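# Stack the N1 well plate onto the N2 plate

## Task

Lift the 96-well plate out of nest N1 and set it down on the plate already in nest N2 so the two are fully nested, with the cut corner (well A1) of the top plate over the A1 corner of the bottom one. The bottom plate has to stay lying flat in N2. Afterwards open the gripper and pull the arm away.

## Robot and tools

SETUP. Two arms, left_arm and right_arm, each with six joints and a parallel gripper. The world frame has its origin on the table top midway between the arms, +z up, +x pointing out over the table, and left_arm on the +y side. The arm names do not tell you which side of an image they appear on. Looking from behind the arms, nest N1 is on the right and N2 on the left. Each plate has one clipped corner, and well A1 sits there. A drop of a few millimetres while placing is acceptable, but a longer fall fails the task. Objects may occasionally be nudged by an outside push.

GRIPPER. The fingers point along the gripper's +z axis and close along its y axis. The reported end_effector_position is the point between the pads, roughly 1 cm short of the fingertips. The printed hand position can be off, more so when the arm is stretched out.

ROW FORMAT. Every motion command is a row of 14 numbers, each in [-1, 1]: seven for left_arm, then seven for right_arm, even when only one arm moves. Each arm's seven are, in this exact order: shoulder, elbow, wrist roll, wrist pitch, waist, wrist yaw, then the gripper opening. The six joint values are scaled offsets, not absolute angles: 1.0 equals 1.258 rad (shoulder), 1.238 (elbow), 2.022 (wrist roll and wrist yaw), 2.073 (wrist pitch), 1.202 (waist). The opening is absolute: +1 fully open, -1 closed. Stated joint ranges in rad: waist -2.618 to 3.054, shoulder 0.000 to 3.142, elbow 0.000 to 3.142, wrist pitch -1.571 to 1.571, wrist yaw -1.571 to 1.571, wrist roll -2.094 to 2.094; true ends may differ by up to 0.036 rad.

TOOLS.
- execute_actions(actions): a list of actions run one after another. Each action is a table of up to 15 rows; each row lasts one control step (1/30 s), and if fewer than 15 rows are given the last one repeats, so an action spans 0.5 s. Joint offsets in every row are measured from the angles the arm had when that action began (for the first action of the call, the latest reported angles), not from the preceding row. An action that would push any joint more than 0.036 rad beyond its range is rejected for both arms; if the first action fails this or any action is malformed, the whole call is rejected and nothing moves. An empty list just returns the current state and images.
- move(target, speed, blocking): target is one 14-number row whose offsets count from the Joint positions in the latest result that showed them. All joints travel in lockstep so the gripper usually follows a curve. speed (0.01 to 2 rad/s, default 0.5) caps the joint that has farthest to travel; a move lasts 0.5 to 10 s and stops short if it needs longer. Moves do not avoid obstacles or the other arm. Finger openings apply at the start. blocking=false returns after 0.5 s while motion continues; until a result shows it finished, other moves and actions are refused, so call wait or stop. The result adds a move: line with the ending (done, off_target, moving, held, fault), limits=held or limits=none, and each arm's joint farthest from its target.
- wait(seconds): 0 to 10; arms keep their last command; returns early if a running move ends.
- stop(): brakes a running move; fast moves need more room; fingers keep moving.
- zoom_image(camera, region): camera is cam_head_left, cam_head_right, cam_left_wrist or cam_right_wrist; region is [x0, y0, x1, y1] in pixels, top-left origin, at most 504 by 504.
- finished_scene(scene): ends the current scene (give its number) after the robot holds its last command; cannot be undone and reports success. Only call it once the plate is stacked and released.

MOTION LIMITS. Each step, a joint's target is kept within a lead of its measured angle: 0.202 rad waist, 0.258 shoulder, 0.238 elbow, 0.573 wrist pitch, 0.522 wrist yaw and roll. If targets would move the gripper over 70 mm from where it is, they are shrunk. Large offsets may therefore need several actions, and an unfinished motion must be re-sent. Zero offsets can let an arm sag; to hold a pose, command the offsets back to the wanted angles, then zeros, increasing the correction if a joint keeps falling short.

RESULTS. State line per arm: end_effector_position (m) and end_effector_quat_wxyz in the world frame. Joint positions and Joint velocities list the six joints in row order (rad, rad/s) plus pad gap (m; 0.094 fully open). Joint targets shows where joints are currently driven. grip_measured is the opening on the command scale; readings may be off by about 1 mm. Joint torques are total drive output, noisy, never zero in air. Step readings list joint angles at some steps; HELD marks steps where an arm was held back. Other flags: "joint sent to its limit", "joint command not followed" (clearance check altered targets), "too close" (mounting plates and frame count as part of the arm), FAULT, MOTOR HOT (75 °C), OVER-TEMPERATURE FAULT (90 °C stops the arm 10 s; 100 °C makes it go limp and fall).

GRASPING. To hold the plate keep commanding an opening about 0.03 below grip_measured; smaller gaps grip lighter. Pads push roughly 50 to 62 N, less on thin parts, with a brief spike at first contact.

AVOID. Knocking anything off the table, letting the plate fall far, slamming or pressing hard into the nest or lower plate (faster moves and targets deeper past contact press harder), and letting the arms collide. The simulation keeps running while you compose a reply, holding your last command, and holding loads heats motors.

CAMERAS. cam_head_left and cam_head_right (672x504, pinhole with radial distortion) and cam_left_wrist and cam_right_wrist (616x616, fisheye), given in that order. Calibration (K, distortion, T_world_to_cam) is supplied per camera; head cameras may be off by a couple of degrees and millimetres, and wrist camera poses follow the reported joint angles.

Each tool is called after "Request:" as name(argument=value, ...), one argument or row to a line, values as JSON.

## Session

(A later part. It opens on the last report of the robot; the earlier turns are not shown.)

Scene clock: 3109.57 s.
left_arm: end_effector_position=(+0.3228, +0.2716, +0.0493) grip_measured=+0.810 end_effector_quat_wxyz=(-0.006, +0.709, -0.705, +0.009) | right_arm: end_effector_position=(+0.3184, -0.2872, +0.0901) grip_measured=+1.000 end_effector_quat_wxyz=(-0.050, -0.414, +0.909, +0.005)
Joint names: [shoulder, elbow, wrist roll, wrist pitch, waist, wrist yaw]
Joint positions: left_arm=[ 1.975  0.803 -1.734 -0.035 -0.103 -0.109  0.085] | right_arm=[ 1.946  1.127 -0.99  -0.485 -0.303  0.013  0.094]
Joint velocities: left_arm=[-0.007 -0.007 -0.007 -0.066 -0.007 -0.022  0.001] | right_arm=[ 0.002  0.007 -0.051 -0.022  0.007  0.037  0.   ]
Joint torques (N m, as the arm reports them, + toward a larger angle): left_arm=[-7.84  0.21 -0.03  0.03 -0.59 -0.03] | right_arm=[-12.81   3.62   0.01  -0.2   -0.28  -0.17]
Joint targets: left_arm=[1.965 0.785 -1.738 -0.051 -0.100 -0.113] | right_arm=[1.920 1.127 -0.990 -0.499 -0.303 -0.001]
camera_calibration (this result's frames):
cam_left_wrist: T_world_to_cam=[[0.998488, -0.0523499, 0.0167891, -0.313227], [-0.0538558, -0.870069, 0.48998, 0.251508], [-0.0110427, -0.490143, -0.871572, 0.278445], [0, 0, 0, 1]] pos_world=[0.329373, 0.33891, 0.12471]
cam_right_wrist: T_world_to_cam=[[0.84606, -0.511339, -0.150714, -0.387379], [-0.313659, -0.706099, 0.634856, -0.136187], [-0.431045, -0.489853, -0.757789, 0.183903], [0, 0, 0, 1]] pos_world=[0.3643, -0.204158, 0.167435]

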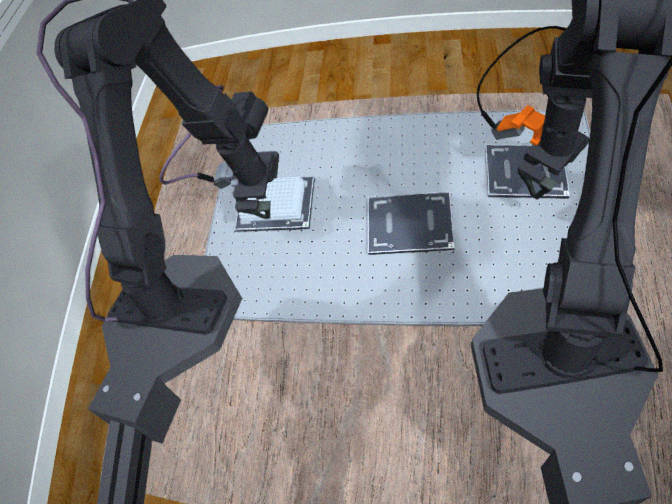

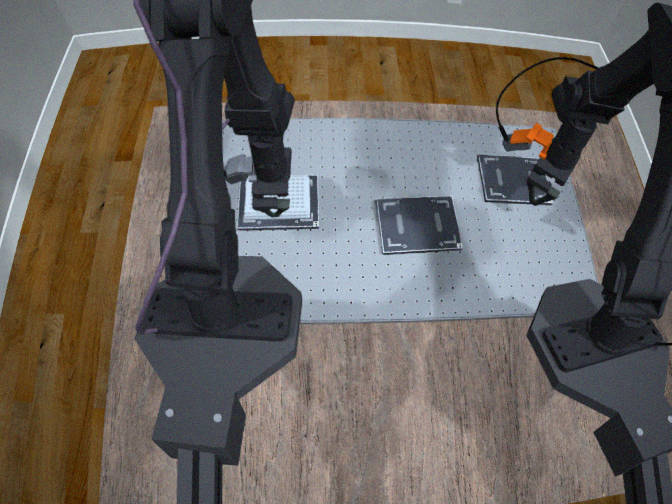

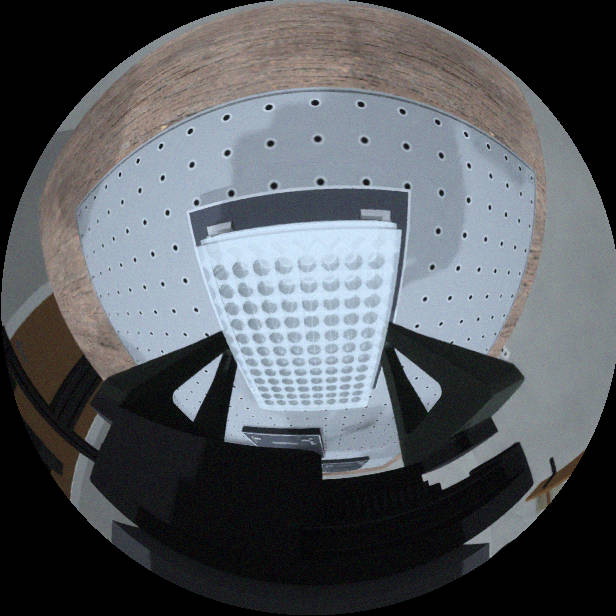

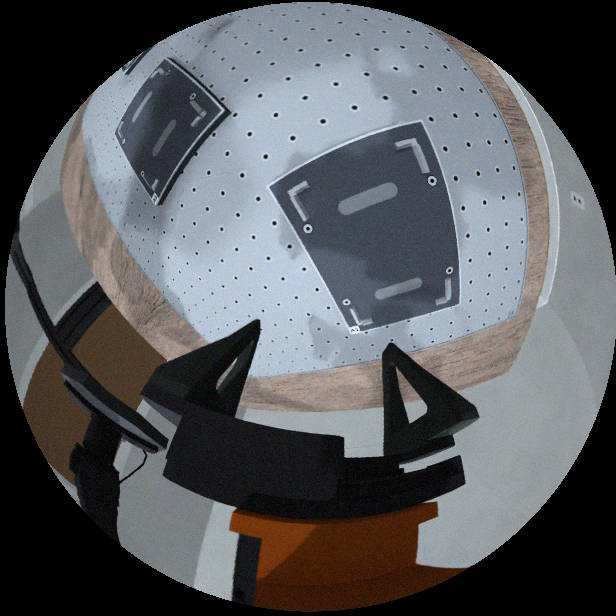

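Request:
execute_actions(
  actions=[
    [[-0.008,-0.0145,-0.002,-0.0095,0.0025,-0.002,0.803,-0.0207,0,0,-0.0068,0,-0.0069,1.0]],
    [[-0.008,-0.0145,-0.002,-0.0095,0.0025,-0.002,0.803,-0.0207,0,0,-0.0068,0,-0.0069,1.0]],
  ],
)

Scene clock: 3114.00 s.
left_arm: end_effector_position=(+0.3225, +0.2717, +0.0493) grip_measured=+0.810 end_effector_quat_wxyz=(-0.006, +0.709, -0.705, +0.009) | right_arm: end_effector_position=(+0.3184, -0.2872, +0.0901) grip_measured=+1.000 end_effector_quat_wxyz=(-0.050, -0.414, +0.909, +0.005)
Joint names: [shoulder, elbow, wrist roll, wrist pitch, waist, wrist yaw]
Joint positions: left_arm=[ 1.975  0.803 -1.734 -0.036 -0.103 -0.109  0.085] | right_arm=[ 1.946  1.127 -0.99  -0.485 -0.303  0.013  0.094]
Joint velocities: left_arm=[-0.007  0.007  0.007 -0.051 -0.002 -0.022 -0.001] | right_arm=[-0.027 -0.012 -0.066 -0.066  0.017 -0.066  0.   ]
Joint torques (N m, as the arm reports them, + toward a larger angle): left_arm=[-7.85  0.2  -0.03  0.   -0.58 -0.03] | right_arm=[-12.82   3.61   0.01  -0.19  -0.25  -0.16]
Joint targets: left_arm=[1.965 0.785 -1.738 -0.055 -0.100 -0.113] | right_arm=[1.920 1.127 -0.990 -0.499 -0.303 -0.001]
Step readings (joint positions; steps 1 to 15: 1st action; 16 to 30: 2nd action):
0: left_arm=[1.975 0.803 -1.734 -0.035 -0.103 -0.109] | right_arm=[1.946 1.127 -0.990 -0.485 -0.303 0.013]
1: left_arm=[1.975 0.803 -1.734 -0.035 -0.103 -0.109] | right_arm=[1.946 1.127 -0.990 -0.485 -0.303 0.013]
2: left_arm=[1.975 0.803 -1.734 -0.035 -0.103 -0.109] | right_arm=[1.946 1.127 -0.990 -0.485 -0.303 0.013]
4: left_arm=[1.975 0.803 -1.734 -0.035 -0.103 -0.109] | right_arm=[1.946 1.127 -0.990 -0.485 -0.303 0.013]
8: left_arm=[1.975 0.803 -1.734 -0.035 -0.103 -0.109] | right_arm=[1.946 1.127 -0.990 -0.485 -0.303 0.013]
15: left_arm=[1.975 0.803 -1.734 -0.035 -0.103 -0.109] | right_arm=[1.946 1.127 -0.990 -0.485 -0.303 0.013]
16: left_arm=[1.975 0.803 -1.734 -0.035 -0.103 -0.109] | right_arm=[1.946 1.127 -0.990 -0.485 -0.303 0.013]
17: left_arm=[1.975 0.803 -1.734 -0.036 -0.103 -0.109] | right_arm=[1.946 1.127 -0.990 -0.485 -0.303 0.013]
19: left_arm=[1.975 0.803 -1.734 -0.036 -0.103 -0.109] | right_arm=[1.946 1.127 -0.990 -0.485 -0.303 0.013]
23: left_arm=[1.975 0.803 -1.734 -0.036 -0.103 -0.109] | right_arm=[1.946 1.127 -0.990 -0.485 -0.303 0.013]
30: Joint positions above
camera_calibration (this result's frames):
cam_left_wrist: T_world_to_cam=[[0.998499, -0.0524778, 0.0156582, -0.312858], [-0.0534144, -0.87015, 0.489883, 0.251419], [-0.012083, -0.489984, -0.871648, 0.278754], [0, 0, 0, 1]] pos_world=[0.329187, 0.33894, 0.124708]
cam_right_wrist: T_world_to_cam=[[0.84606, -0.511339, -0.150714, -0.387379], [-0.313659, -0.706099, 0.634856, -0.136187], [-0.431045, -0.489853, -0.757789, 0.183903], [0, 0, 0, 1]] pos_world=[0.3643, -0.204158, 0.167435]

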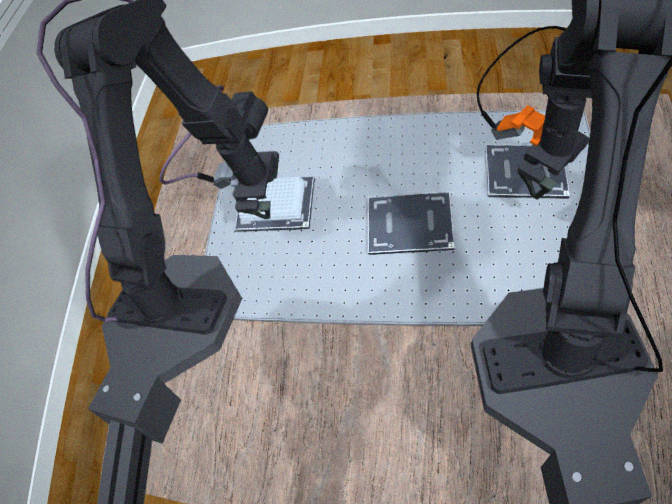

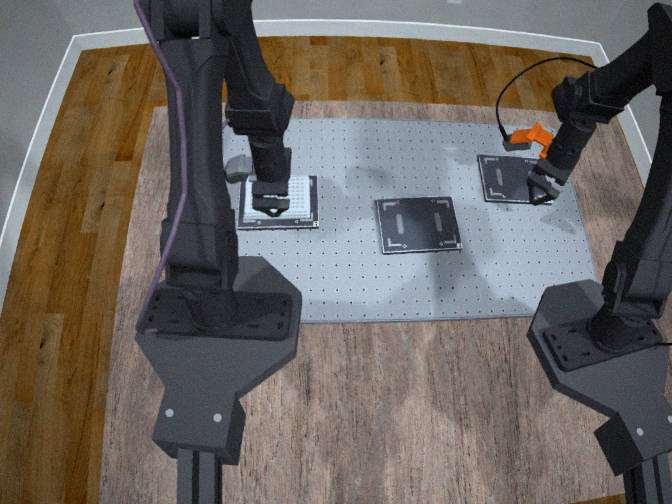

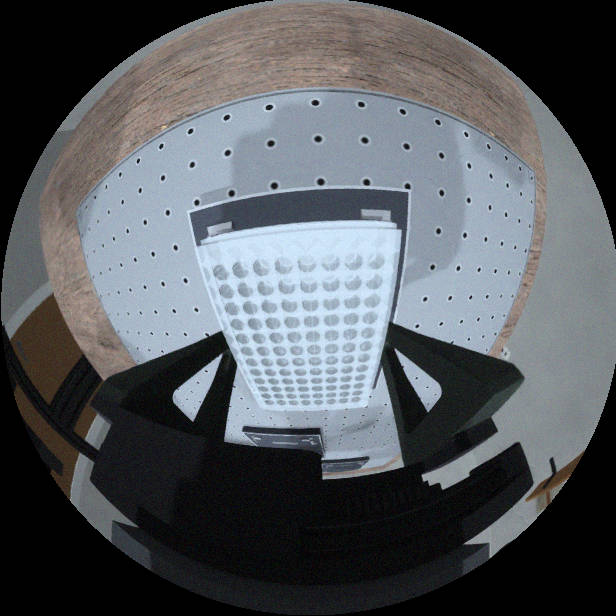

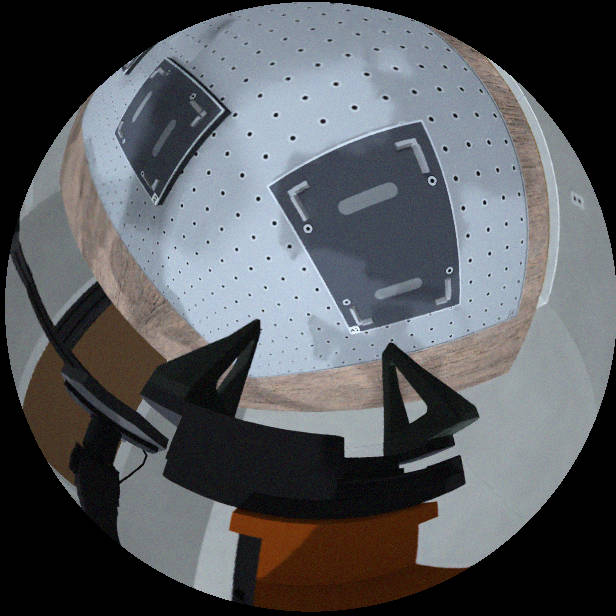

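Request:
execute_actions(
  actions=[
    [[-0.008,-0.0145,-0.002,-0.0095,0.0025,-0.002,0.803,-0.0207,0,0,-0.0068,0,-0.0069,1.0]],
    [[-0.008,-0.0145,-0.002,-0.0095,0.0025,-0.002,0.803,-0.0207,0,0,-0.0068,0,-0.0069,1.0]],
  ],
)

Request:
zoom_image(
  camera="cam_left_wrist",
  region=[185,175,425,375],
)

Scene clock: 3119.33 s.
left_arm: end_effector_position=(+0.3225, +0.2717, +0.0493) grip_measured=+0.810 end_effector_quat_wxyz=(-0.006, +0.709, -0.705, +0.009) | right_arm: end_effector_position=(+0.3184, -0.2872, +0.0901) grip_measured=+1.000 end_effector_quat_wxyz=(-0.050, -0.414, +0.909, +0.005)
Joint names: [shoulder, elbow, wrist roll, wrist pitch, waist, wrist yaw]
Joint positions: left_arm=[ 1.975  0.803 -1.734 -0.036 -0.103 -0.109  0.085] | right_arm=[ 1.946  1.127 -0.99  -0.485 -0.303  0.013  0.094]
Joint velocities: left_arm=[-0.017 -0.002  0.051 -0.037  0.007  0.037 -0.   ] | right_arm=[ 0.002 -0.012  0.007  0.037  0.002 -0.037  0.   ]
Joint torques (N m, as the arm reports them, + toward a larger angle): left_arm=[-7.85  0.2  -0.03  0.   -0.58 -0.03] | right_arm=[-12.82   3.62   0.01  -0.2   -0.27  -0.17]
Joint targets: left_arm=[1.965 0.785 -1.738 -0.055 -0.100 -0.113] | right_arm=[1.920 1.127 -0.990 -0.499 -0.303 -0.001]
Step readings (joint positions; steps 1 to 15: 1st action; 16 to 30: 2nd action):
0: left_arm=[1.975 0.803 -1.734 -0.036 -0.103 -0.109] | right_arm=[1.946 1.127 -0.990 -0.485 -0.303 0.013]
1: left_arm=[1.975 0.803 -1.734 -0.036 -0.103 -0.109] | right_arm=[1.946 1.127 -0.990 -0.485 -0.303 0.013]
2: left_arm=[1.975 0.803 -1.734 -0.036 -0.103 -0.109] | right_arm=[1.946 1.127 -0.990 -0.485 -0.303 0.013]
4: left_arm=[1.975 0.803 -1.734 -0.036 -0.103 -0.109] | right_arm=[1.946 1.127 -0.990 -0.485 -0.303 0.013]
8: left_arm=[1.975 0.803 -1.734 -0.036 -0.103 -0.109] | right_arm=[1.946 1.127 -0.990 -0.485 -0.303 0.013]
15: left_arm=[1.975 0.803 -1.734 -0.036 -0.103 -0.109] | right_arm=[1.946 1.127 -0.990 -0.485 -0.303 0.013]
16: left_arm=[1.975 0.803 -1.734 -0.036 -0.103 -0.109] | right_arm=[1.946 1.127 -0.990 -0.485 -0.303 0.013]
17: left_arm=[1.975 0.803 -1.734 -0.036 -0.103 -0.109] | right_arm=[1.946 1.127 -0.990 -0.485 -0.303 0.013]
19: left_arm=[1.975 0.803 -1.734 -0.036 -0.103 -0.109] | right_arm=[1.946 1.127 -0.990 -0.485 -0.303 0.013]
23: left_arm=[1.975 0.803 -1.734 -0.036 -0.103 -0.109] | right_arm=[1.946 1.127 -0.990 -0.485 -0.303 0.013]
30: Joint positions above
camera_calibration (this result's frames):
cam_left_wrist: T_world_to_cam=[[0.998499, -0.0524778, 0.0156582, -0.312858], [-0.0534144, -0.87015, 0.489883, 0.251419], [-0.012083, -0.489984, -0.871648, 0.278754], [0, 0, 0, 1]] pos_world=[0.329187, 0.33894, 0.124708]
cam_right_wrist: T_world_to_cam=[[0.84606, -0.511339, -0.150714, -0.387379], [-0.313659, -0.706099, 0.634856, -0.136187], [-0.431045, -0.489853, -0.757789, 0.183903], [0, 0, 0, 1]] pos_world=[0.3643, -0.204158, 0.167435]

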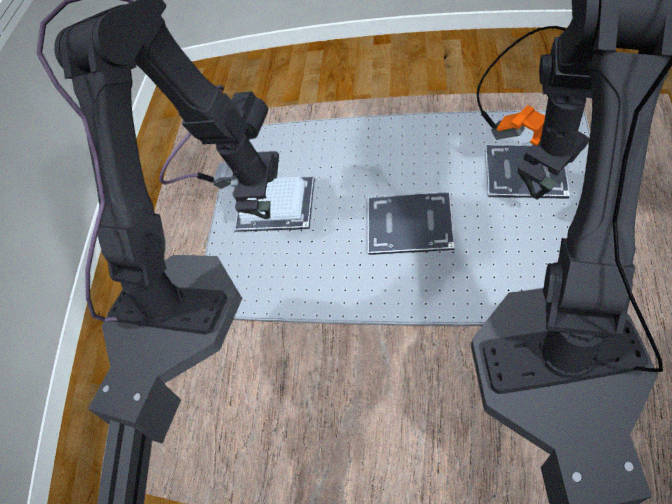

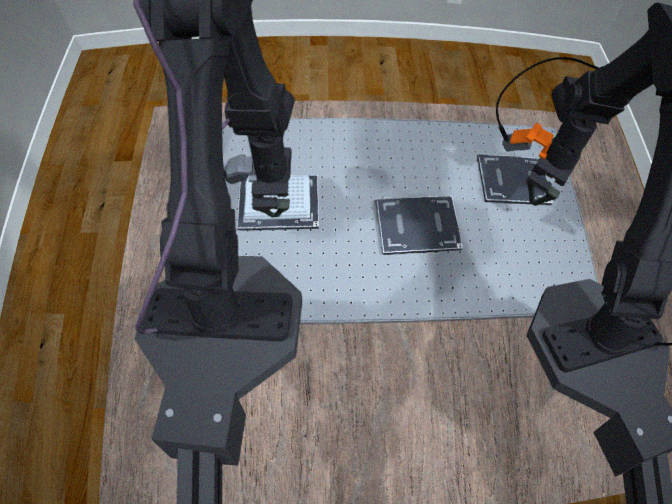

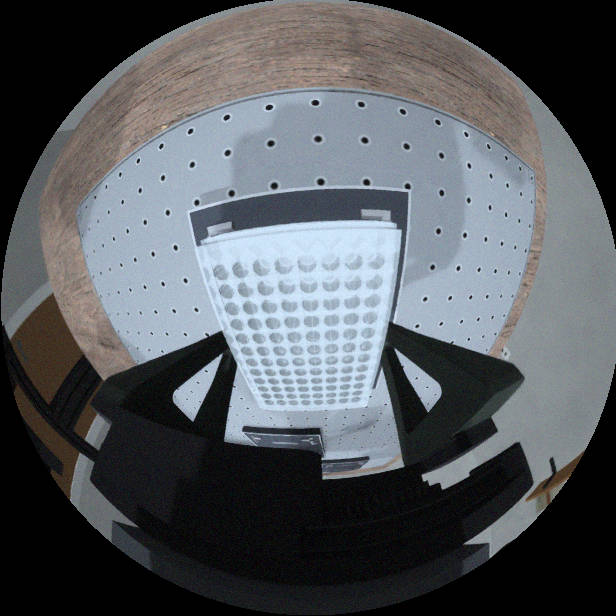

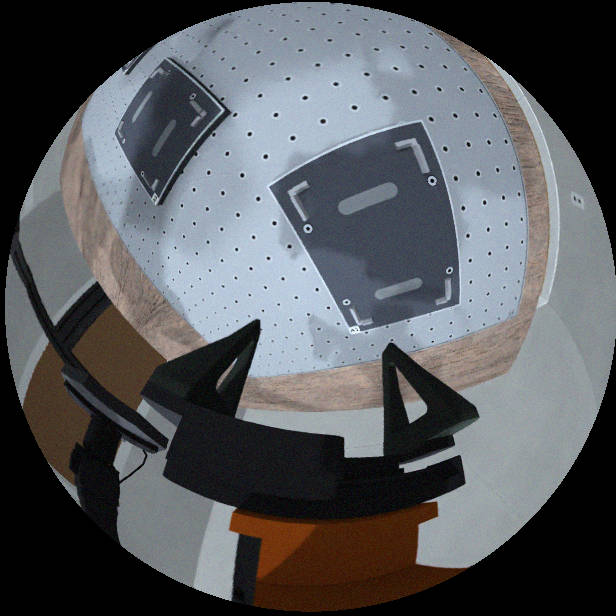

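Region (185, 175, 425, 375) of cam_left_wrist's 616x616 image, scaled by 2.100, with more detail than that image has.

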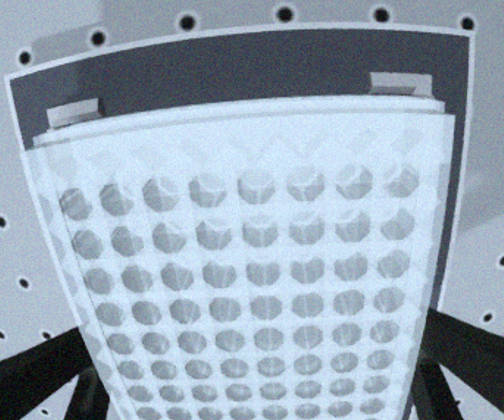

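Request:
execute_actions(
  actions=[
    [[-0.008,-0.0145,-0.002,-0.011,0.0025,-0.002,0.803,-0.0207,0,0,-0.0068,0,-0.0069,1.0]],
    [[-0.008,-0.0145,-0.002,-0.011,0.0025,-0.002,0.803,-0.0207,0,0,-0.0068,0,-0.0069,1.0]],
  ],
)

Scene clock: 3124.27 s.
left_arm: end_effector_position=(+0.3223, +0.2717, +0.0493) grip_measured=+0.810 end_effector_quat_wxyz=(-0.006, +0.709, -0.705, +0.008) | right_arm: end_effector_position=(+0.3184, -0.2872, +0.0901) grip_measured=+1.000 end_effector_quat_wxyz=(-0.050, -0.414, +0.909, +0.005)
Joint names: [shoulder, elbow, wrist roll, wrist pitch, waist, wrist yaw]
Joint positions: left_arm=[ 1.975  0.803 -1.734 -0.036 -0.103 -0.109  0.085] | right_arm=[ 1.946  1.127 -0.99  -0.485 -0.303  0.013  0.094]
Joint velocities: left_arm=[-0.002 -0.027 -0.007  0.007  0.002  0.051 -0.001] | right_arm=[ 0.012 -0.012 -0.037 -0.095  0.007 -0.11   0.   ]
Joint torques (N m, as the arm reports them, + toward a larger angle): left_arm=[-7.85  0.2  -0.03 -0.03 -0.58 -0.02] | right_arm=[-12.82   3.64   0.01  -0.19  -0.28  -0.16]
Joint targets: left_arm=[1.965 0.785 -1.738 -0.059 -0.100 -0.113] | right_arm=[1.920 1.127 -0.990 -0.499 -0.303 -0.001]
Step readings (joint positions; steps 1 to 15: 1st action; 16 to 30: 2nd action):
0: left_arm=[1.975 0.803 -1.734 -0.036 -0.103 -0.109] | right_arm=[1.946 1.127 -0.990 -0.485 -0.303 0.013]
1: left_arm=[1.975 0.803 -1.734 -0.036 -0.103 -0.109] | right_arm=[1.946 1.127 -0.990 -0.485 -0.303 0.013]
2: left_arm=[1.975 0.803 -1.734 -0.036 -0.103 -0.109] | right_arm=[1.946 1.127 -0.990 -0.485 -0.303 0.013]
4: left_arm=[1.975 0.803 -1.734 -0.036 -0.103 -0.109] | right_arm=[1.946 1.127 -0.990 -0.485 -0.303 0.013]
8: left_arm=[1.975 0.803 -1.734 -0.036 -0.103 -0.109] | right_arm=[1.946 1.127 -0.990 -0.485 -0.303 0.013]
15: left_arm=[1.975 0.803 -1.734 -0.036 -0.103 -0.109] | right_arm=[1.946 1.127 -0.990 -0.485 -0.303 0.013]
16: left_arm=[1.975 0.803 -1.734 -0.036 -0.103 -0.109] | right_arm=[1.946 1.127 -0.990 -0.485 -0.303 0.013]
17: left_arm=[1.975 0.803 -1.734 -0.036 -0.103 -0.109] | right_arm=[1.946 1.127 -0.990 -0.485 -0.303 0.013]
19: left_arm=[1.975 0.803 -1.734 -0.036 -0.103 -0.109] | right_arm=[1.946 1.127 -0.990 -0.485 -0.303 0.013]
23: left_arm=[1.975 0.803 -1.734 -0.036 -0.103 -0.109] | right_arm=[1.946 1.127 -0.990 -0.485 -0.303 0.013]
30: Joint positions above
camera_calibration (this result's frames):
cam_left_wrist: T_world_to_cam=[[0.998506, -0.052563, 0.0149043, -0.312613], [-0.0531203, -0.870205, 0.489818, 0.25136], [-0.0127765, -0.489878, -0.871697, 0.278961], [0, 0, 0, 1]] pos_world=[0.329062, 0.33896, 0.124708]
cam_right_wrist: T_world_to_cam=[[0.84606, -0.511339, -0.150714, -0.387379], [-0.313659, -0.706099, 0.634856, -0.136187], [-0.431045, -0.489853, -0.757789, 0.183903], [0, 0, 0, 1]] pos_world=[0.3643, -0.204158, 0.167435]

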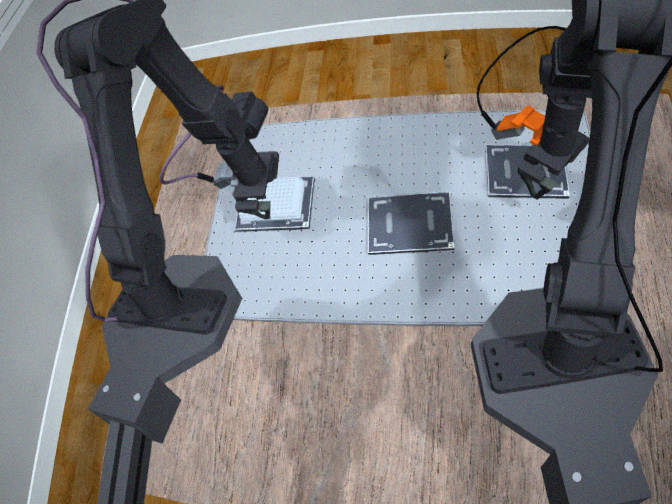

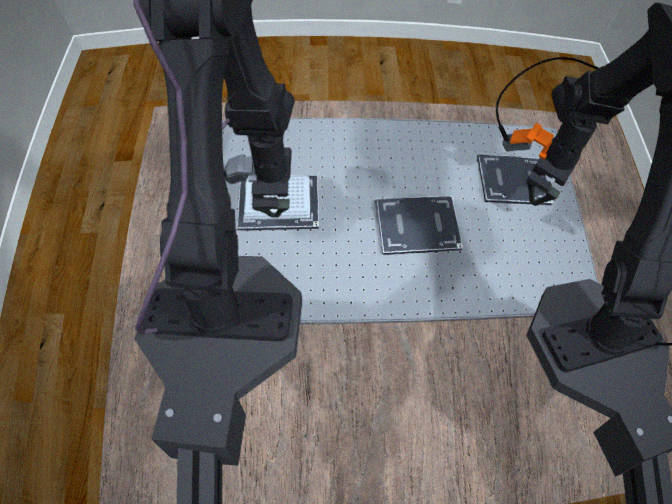

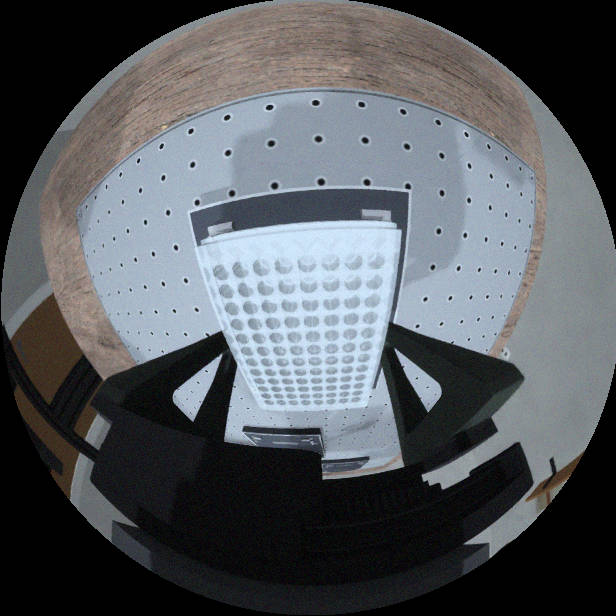

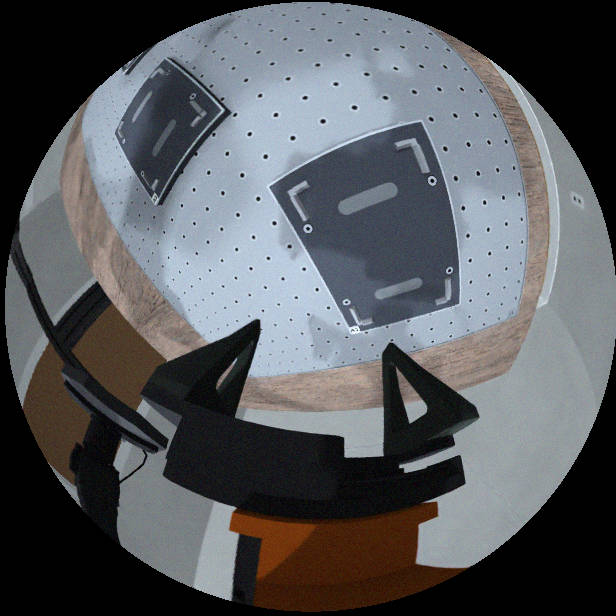

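Request:
execute_actions(
  actions=[
    [[-0.008,-0.0145,-0.002,-0.011,0.0025,-0.002,0.803,-0.0207,0,0,-0.0068,0,-0.0069,1.0]],
    [[-0.008,-0.0145,-0.002,-0.011,0.0025,-0.002,0.803,-0.0207,0,0,-0.0068,0,-0.0069,1.0]],
    [[-0.008,-0.0145,-0.002,-0.011,0.0025,-0.002,0.803,-0.0207,0,0,-0.0068,0,-0.0069,1.0]],
  ],
)

Request:
zoom_image(
  camera="cam_left_wrist",
  region=[185,175,425,375],
)

Scene clock: 3128.87 s.
left_arm: end_effector_position=(+0.3223, +0.2717, +0.0493) grip_measured=+0.810 end_effector_quat_wxyz=(-0.006, +0.709, -0.705, +0.008) | right_arm: end_effector_position=(+0.3184, -0.2872, +0.0901) grip_measured=+1.000 end_effector_quat_wxyz=(-0.050, -0.414, +0.909, +0.005)
Joint names: [shoulder, elbow, wrist roll, wrist pitch, waist, wrist yaw]
Joint positions: left_arm=[ 1.975  0.803 -1.734 -0.036 -0.103 -0.109  0.085] | right_arm=[ 1.946  1.127 -0.99  -0.485 -0.303  0.013  0.094]
Joint velocities: left_arm=[-0.002 -0.032 -0.037  0.037  0.007  0.007 -0.   ] | right_arm=[ 0.007 -0.007  0.007 -0.007  0.012 -0.007  0.   ]
Joint torques (N m, as the arm reports them, + toward a larger angle): left_arm=[-7.85  0.2  -0.03 -0.03 -0.58 -0.03] | right_arm=[-12.79   3.62   0.01  -0.2   -0.26  -0.17]
Joint targets: left_arm=[1.965 0.785 -1.738 -0.059 -0.100 -0.113] | right_arm=[1.920 1.127 -0.990 -0.499 -0.303 -0.001]
Step readings (joint positions; steps 1 to 15: 1st action; 16 to 30: 2nd action; 31 to 45: 3rd action):
0: left_arm=[1.975 0.803 -1.734 -0.036 -0.103 -0.109] | right_arm=[1.946 1.127 -0.990 -0.485 -0.303 0.013]
1: left_arm=[1.975 0.803 -1.734 -0.036 -0.103 -0.109] | right_arm=[1.946 1.127 -0.990 -0.485 -0.303 0.013]
2: left_arm=[1.975 0.803 -1.734 -0.036 -0.103 -0.109] | right_arm=[1.946 1.127 -0.990 -0.485 -0.303 0.013]
4: left_arm=[1.975 0.803 -1.734 -0.036 -0.103 -0.109] | right_arm=[1.946 1.127 -0.990 -0.485 -0.303 0.013]
8: left_arm=[1.975 0.803 -1.734 -0.036 -0.103 -0.109] | right_arm=[1.946 1.127 -0.990 -0.485 -0.303 0.013]
15: left_arm=[1.975 0.803 -1.734 -0.036 -0.103 -0.109] | right_arm=[1.946 1.127 -0.990 -0.485 -0.303 0.013]
16: left_arm=[1.975 0.803 -1.734 -0.036 -0.103 -0.109] | right_arm=[1.946 1.127 -0.990 -0.485 -0.303 0.013]
17: left_arm=[1.975 0.803 -1.734 -0.036 -0.103 -0.109] | right_arm=[1.946 1.127 -0.990 -0.485 -0.303 0.013]
19: left_arm=[1.975 0.803 -1.734 -0.036 -0.103 -0.109] | right_arm=[1.946 1.127 -0.990 -0.485 -0.303 0.013]
23: left_arm=[1.975 0.803 -1.734 -0.036 -0.103 -0.109] | right_arm=[1.946 1.127 -0.990 -0.485 -0.303 0.013]
30: left_arm=[1.975 0.803 -1.734 -0.036 -0.103 -0.109] | right_arm=[1.946 1.127 -0.990 -0.485 -0.303 0.013]
31: left_arm=[1.975 0.803 -1.734 -0.036 -0.103 -0.109] | right_arm=[1.946 1.127 -0.990 -0.485 -0.303 0.013]
32: left_arm=[1.975 0.803 -1.734 -0.036 -0.103 -0.109] | right_arm=[1.946 1.127 -0.990 -0.485 -0.303 0.013]
34: left_arm=[1.975 0.803 -1.734 -0.036 -0.103 -0.109] | right_arm=[1.946 1.127 -0.990 -0.485 -0.303 0.013]
38: left_arm=[1.975 0.803 -1.734 -0.036 -0.103 -0.109] | right_arm=[1.946 1.127 -0.990 -0.485 -0.303 0.013]
45: Joint positions above
camera_calibration (this result's frames):
cam_left_wrist: T_world_to_cam=[[0.998506, -0.052563, 0.0149043, -0.312613], [-0.0531203, -0.870205, 0.489818, 0.25136], [-0.0127765, -0.489878, -0.871697, 0.278961], [0, 0, 0, 1]] pos_world=[0.329062, 0.33896, 0.124708]
cam_right_wrist: T_world_to_cam=[[0.84606, -0.511339, -0.150714, -0.387379], [-0.313659, -0.706099, 0.634856, -0.136187], [-0.431045, -0.489853, -0.757789, 0.183903], [0, 0, 0, 1]] pos_world=[0.3643, -0.204158, 0.167435]

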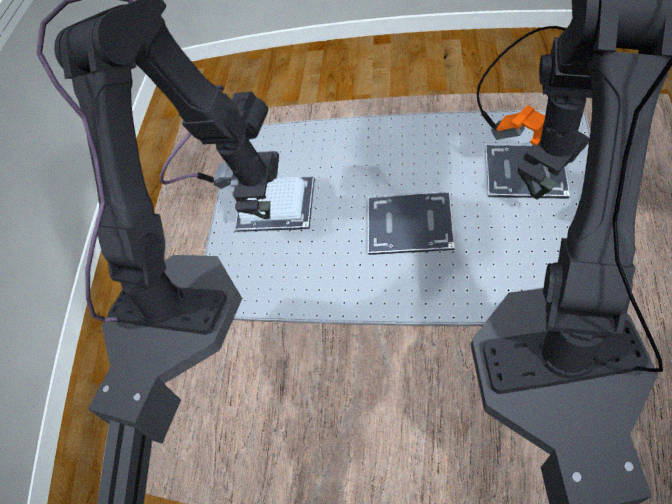

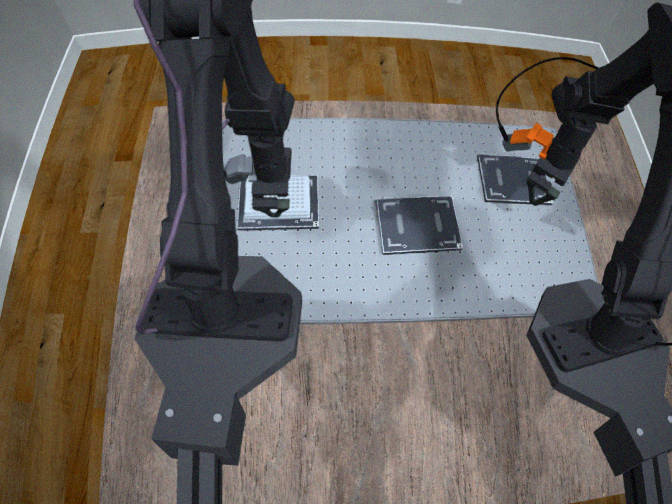

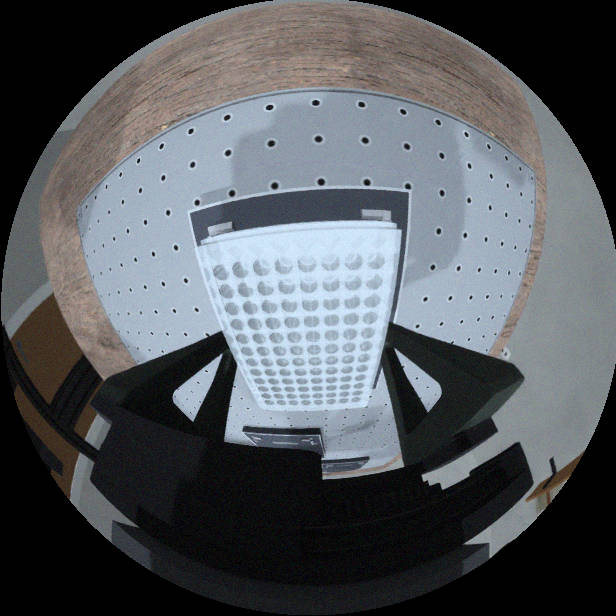

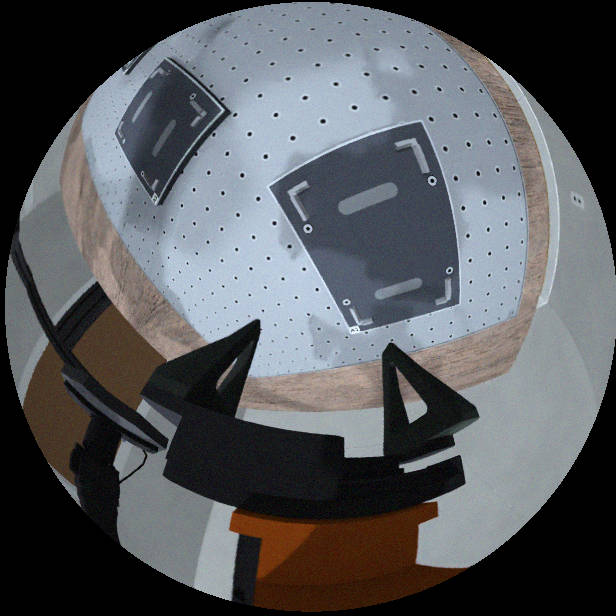

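Region (185, 175, 425, 375) of cam_left_wrist's 616x616 image, scaled by 2.100, with more detail than that image has.

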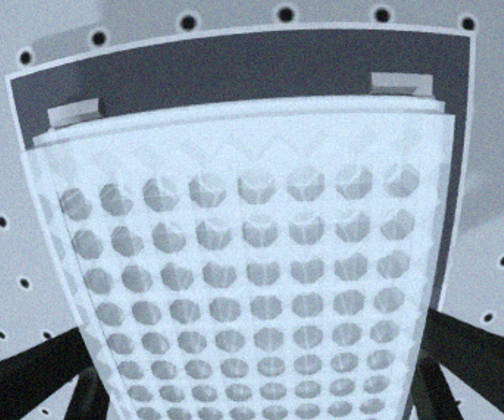

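Request:
execute_actions(
  actions=[
    [[-0.008,-0.0145,-0.002,-0.0125,0.0025,-0.002,0.803,-0.0207,0,0,-0.0068,0,-0.0069,1.0]],
    [[-0.008,-0.0145,-0.002,-0.0125,0.0025,-0.002,0.803,-0.0207,0,0,-0.0068,0,-0.0069,1.0]],
  ],
)

Request:
zoom_image(
  camera="cam_left_wrist",
  region=[185,175,425,375],
)

Scene clock: 3133.43 s.
left_arm: end_effector_position=(+0.3220, +0.2717, +0.0493) grip_measured=+0.810 end_effector_quat_wxyz=(-0.005, +0.709, -0.705, +0.008) | right_arm: end_effector_position=(+0.3184, -0.2872, +0.0901) grip_measured=+1.000 end_effector_quat_wxyz=(-0.050, -0.414, +0.909, +0.005)
Joint names: [shoulder, elbow, wrist roll, wrist pitch, waist, wrist yaw]
Joint positions: left_arm=[ 1.975  0.803 -1.734 -0.038 -0.103 -0.109  0.085] | right_arm=[ 1.946  1.127 -0.99  -0.485 -0.303  0.013  0.094]
Joint velocities: left_arm=[-0.002  0.007 -0.007 -0.007  0.002  0.022 -0.   ] | right_arm=[ 0.007 -0.012 -0.051  0.037  0.002  0.022  0.   ]
Joint torques (N m, as the arm reports them, + toward a larger angle): left_arm=[-7.85  0.2  -0.03 -0.07 -0.58 -0.03] | right_arm=[-12.82   3.62   0.02  -0.19  -0.28  -0.16]
Joint targets: left_arm=[1.965 0.785 -1.738 -0.063 -0.100 -0.113] | right_arm=[1.920 1.127 -0.990 -0.499 -0.303 -0.001]
Step readings (joint positions; steps 1 to 15: 1st action; 16 to 30: 2nd action):
0: left_arm=[1.975 0.803 -1.734 -0.036 -0.103 -0.109] | right_arm=[1.946 1.127 -0.990 -0.485 -0.303 0.013]
1: left_arm=[1.975 0.803 -1.734 -0.037 -0.103 -0.109] | right_arm=[1.946 1.127 -0.990 -0.485 -0.303 0.013]
2: left_arm=[1.975 0.803 -1.734 -0.037 -0.103 -0.109] | right_arm=[1.946 1.127 -0.990 -0.485 -0.303 0.013]
4: left_arm=[1.975 0.803 -1.734 -0.038 -0.103 -0.109] | right_arm=[1.946 1.127 -0.990 -0.485 -0.303 0.013]
8: left_arm=[1.975 0.803 -1.734 -0.038 -0.103 -0.109] | right_arm=[1.946 1.127 -0.990 -0.485 -0.303 0.013]
15: left_arm=[1.975 0.803 -1.734 -0.038 -0.103 -0.109] | right_arm=[1.946 1.127 -0.990 -0.485 -0.303 0.013]
16: left_arm=[1.975 0.803 -1.734 -0.038 -0.103 -0.109] | right_arm=[1.946 1.127 -0.990 -0.485 -0.303 0.013]
17: left_arm=[1.975 0.803 -1.734 -0.038 -0.103 -0.109] | right_arm=[1.946 1.127 -0.990 -0.485 -0.303 0.013]
19: left_arm=[1.975 0.803 -1.734 -0.038 -0.103 -0.109] | right_arm=[1.946 1.127 -0.990 -0.485 -0.303 0.013]
23: left_arm=[1.975 0.803 -1.734 -0.038 -0.103 -0.109] | right_arm=[1.946 1.127 -0.990 -0.485 -0.303 0.013]
30: Joint positions above
camera_calibration (this result's frames):
cam_left_wrist: T_world_to_cam=[[0.998516, -0.0526906, 0.0137733, -0.312243], [-0.0526792, -0.870287, 0.48972, 0.251272], [-0.0138169, -0.489719, -0.871771, 0.27927], [0, 0, 0, 1]] pos_world=[0.328875, 0.33899, 0.124707]
cam_right_wrist: T_world_to_cam=[[0.84606, -0.511339, -0.150714, -0.387379], [-0.313659, -0.706099, 0.634856, -0.136187], [-0.431045, -0.489853, -0.757789, 0.183903], [0, 0, 0, 1]] pos_world=[0.3643, -0.204158, 0.167435]

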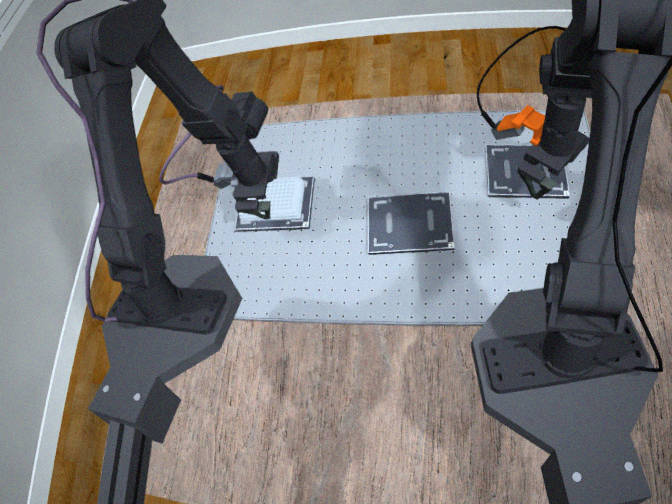

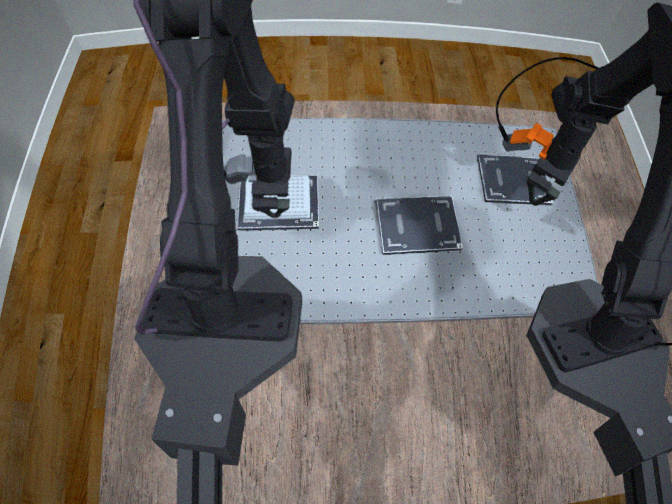

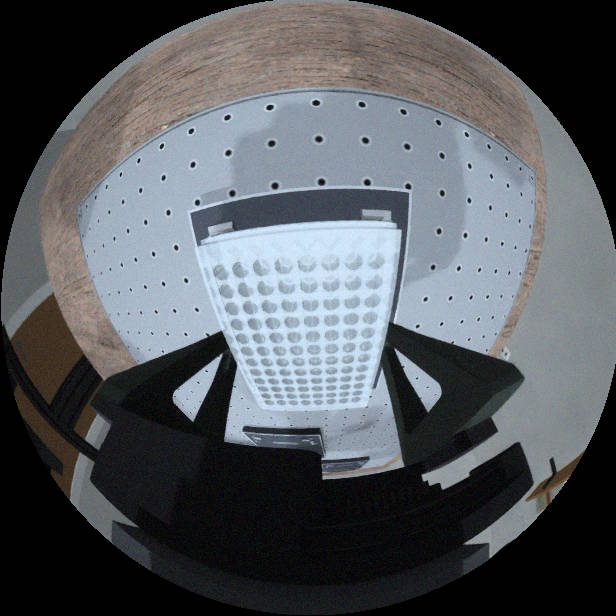

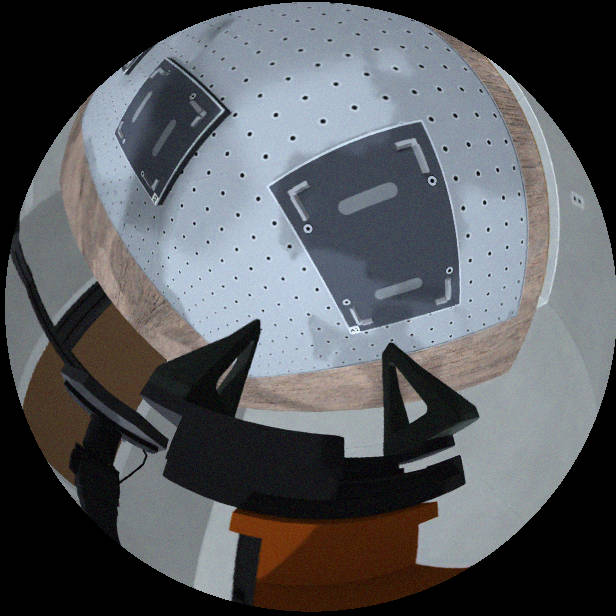

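Region (185, 175, 425, 375) of cam_left_wrist's 616x616 image, scaled by 2.100, with more detail than that image has.

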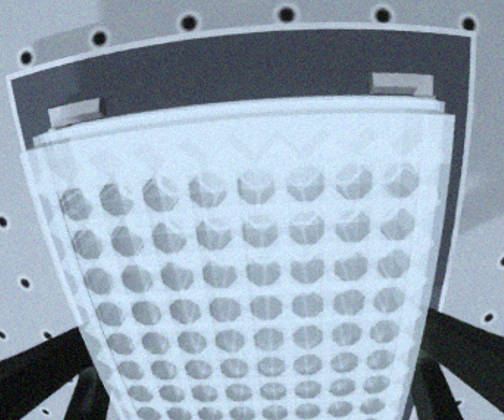

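Request:
execute_actions(
  actions=[
    [[-0.008,-0.0145,-0.002,-0.013,0.0025,-0.002,0.803,-0.0207,0,0,-0.0068,0,-0.0069,1.0]],
    [[-0.008,-0.0145,-0.002,-0.013,0.0025,-0.002,0.803,-0.0207,0,0,-0.0068,0,-0.0069,1.0]],
  ],
)

Request:
zoom_image(
  camera="cam_left_wrist",
  region=[185,175,425,375],
)

Scene clock: 3141.27 s.
left_arm: end_effector_position=(+0.3220, +0.2718, +0.0493) grip_measured=+0.810 end_effector_quat_wxyz=(-0.005, +0.709, -0.705, +0.008) | right_arm: end_effector_position=(+0.3184, -0.2872, +0.0901) grip_measured=+1.000 end_effector_quat_wxyz=(-0.050, -0.414, +0.909, +0.005)
Joint names: [shoulder, elbow, wrist roll, wrist pitch, waist, wrist yaw]
Joint positions: left_arm=[ 1.975  0.803 -1.734 -0.038 -0.103 -0.109  0.085] | right_arm=[ 1.946  1.127 -0.99  -0.485 -0.303  0.013  0.094]
Joint velocities: left_arm=[-0.022  0.002  0.022  0.051 -0.017  0.022 -0.   ] | right_arm=[ 0.002  0.012 -0.037  0.007  0.002 -0.007  0.   ]
Joint torques (N m, as the arm reports them, + toward a larger angle): left_arm=[-7.84  0.2  -0.03 -0.08 -0.59 -0.03] | right_arm=[-12.84   3.65   0.01  -0.19  -0.27  -0.16]
Joint targets: left_arm=[1.965 0.785 -1.738 -0.065 -0.100 -0.113] | right_arm=[1.920 1.127 -0.990 -0.499 -0.303 -0.001]
Step readings (joint positions; steps 1 to 15: 1st action; 16 to 30: 2nd action):
0: left_arm=[1.975 0.803 -1.734 -0.038 -0.103 -0.109] | right_arm=[1.946 1.127 -0.990 -0.485 -0.303 0.013]
1: left_arm=[1.975 0.803 -1.734 -0.038 -0.103 -0.109] | right_arm=[1.946 1.127 -0.990 -0.485 -0.303 0.013]
2: left_arm=[1.975 0.803 -1.734 -0.038 -0.103 -0.109] | right_arm=[1.946 1.127 -0.990 -0.485 -0.303 0.013]
4: left_arm=[1.975 0.803 -1.734 -0.038 -0.103 -0.109] | right_arm=[1.946 1.127 -0.990 -0.485 -0.303 0.013]
8: left_arm=[1.975 0.803 -1.734 -0.038 -0.103 -0.109] | right_arm=[1.946 1.127 -0.990 -0.485 -0.303 0.013]
15: left_arm=[1.975 0.803 -1.734 -0.038 -0.103 -0.109] | right_arm=[1.946 1.127 -0.990 -0.485 -0.303 0.013]
16: left_arm=[1.975 0.803 -1.734 -0.038 -0.103 -0.109] | right_arm=[1.946 1.127 -0.990 -0.485 -0.303 0.013]
17: left_arm=[1.975 0.803 -1.734 -0.038 -0.103 -0.109] | right_arm=[1.946 1.127 -0.990 -0.485 -0.303 0.013]
19: left_arm=[1.975 0.803 -1.734 -0.038 -0.103 -0.109] | right_arm=[1.946 1.127 -0.990 -0.485 -0.303 0.013]
23: left_arm=[1.975 0.803 -1.734 -0.038 -0.103 -0.109] | right_arm=[1.946 1.127 -0.990 -0.485 -0.303 0.013]
30: Joint positions above
camera_calibration (this result's frames):
cam_left_wrist: T_world_to_cam=[[0.998519, -0.0527331, 0.0133963, -0.31212], [-0.0525322, -0.870314, 0.489687, 0.251242], [-0.0141637, -0.489666, -0.871795, 0.279372], [0, 0, 0, 1]] pos_world=[0.328813, 0.339, 0.124707]
cam_right_wrist: T_world_to_cam=[[0.84606, -0.511339, -0.150714, -0.387379], [-0.313659, -0.706099, 0.634856, -0.136187], [-0.431045, -0.489853, -0.757789, 0.183903], [0, 0, 0, 1]] pos_world=[0.3643, -0.204158, 0.167435]

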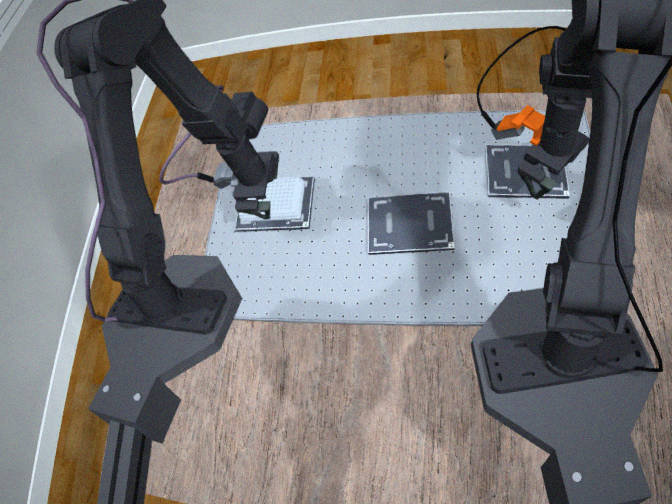

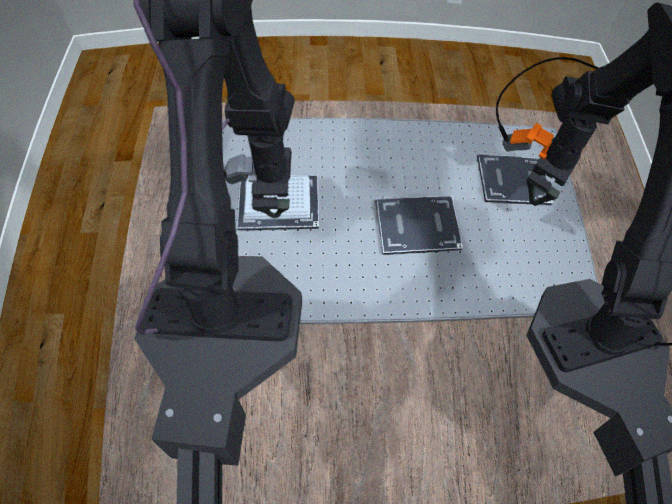

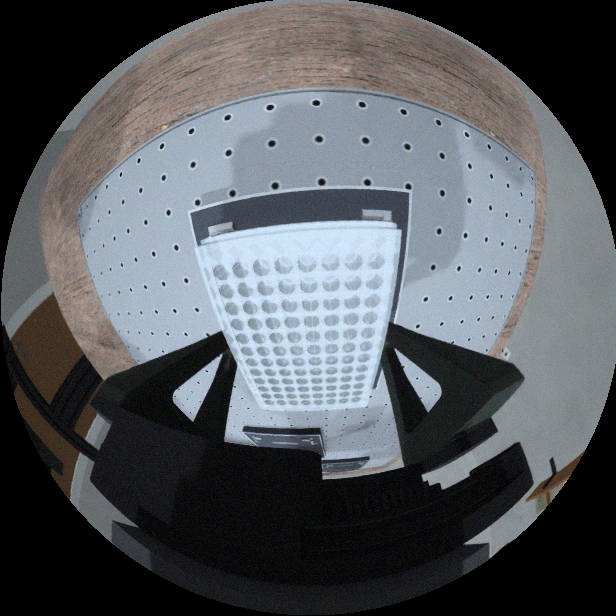

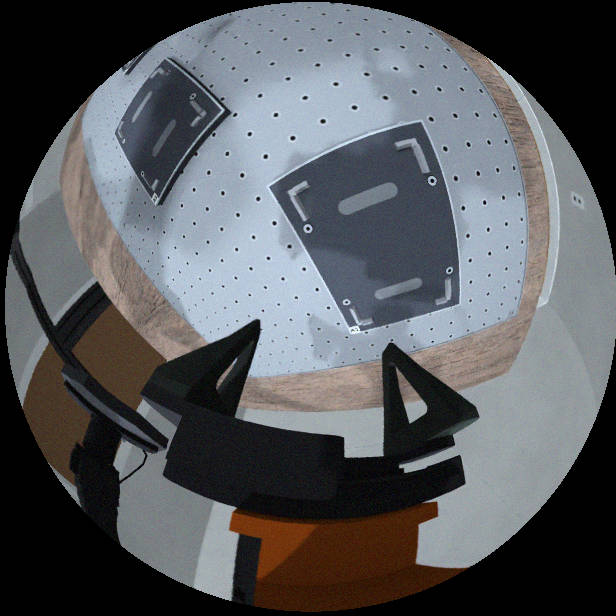

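Region (185, 175, 425, 375) of cam_left_wrist's 616x616 image, scaled by 2.100, with more detail than that image has.

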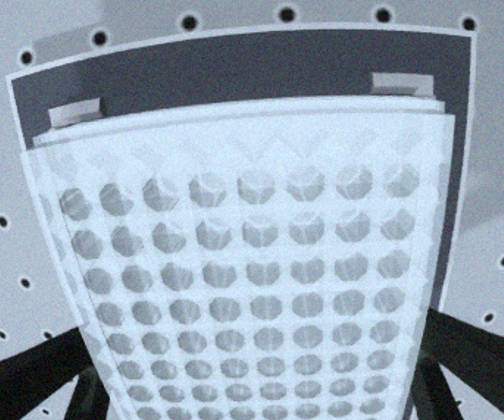

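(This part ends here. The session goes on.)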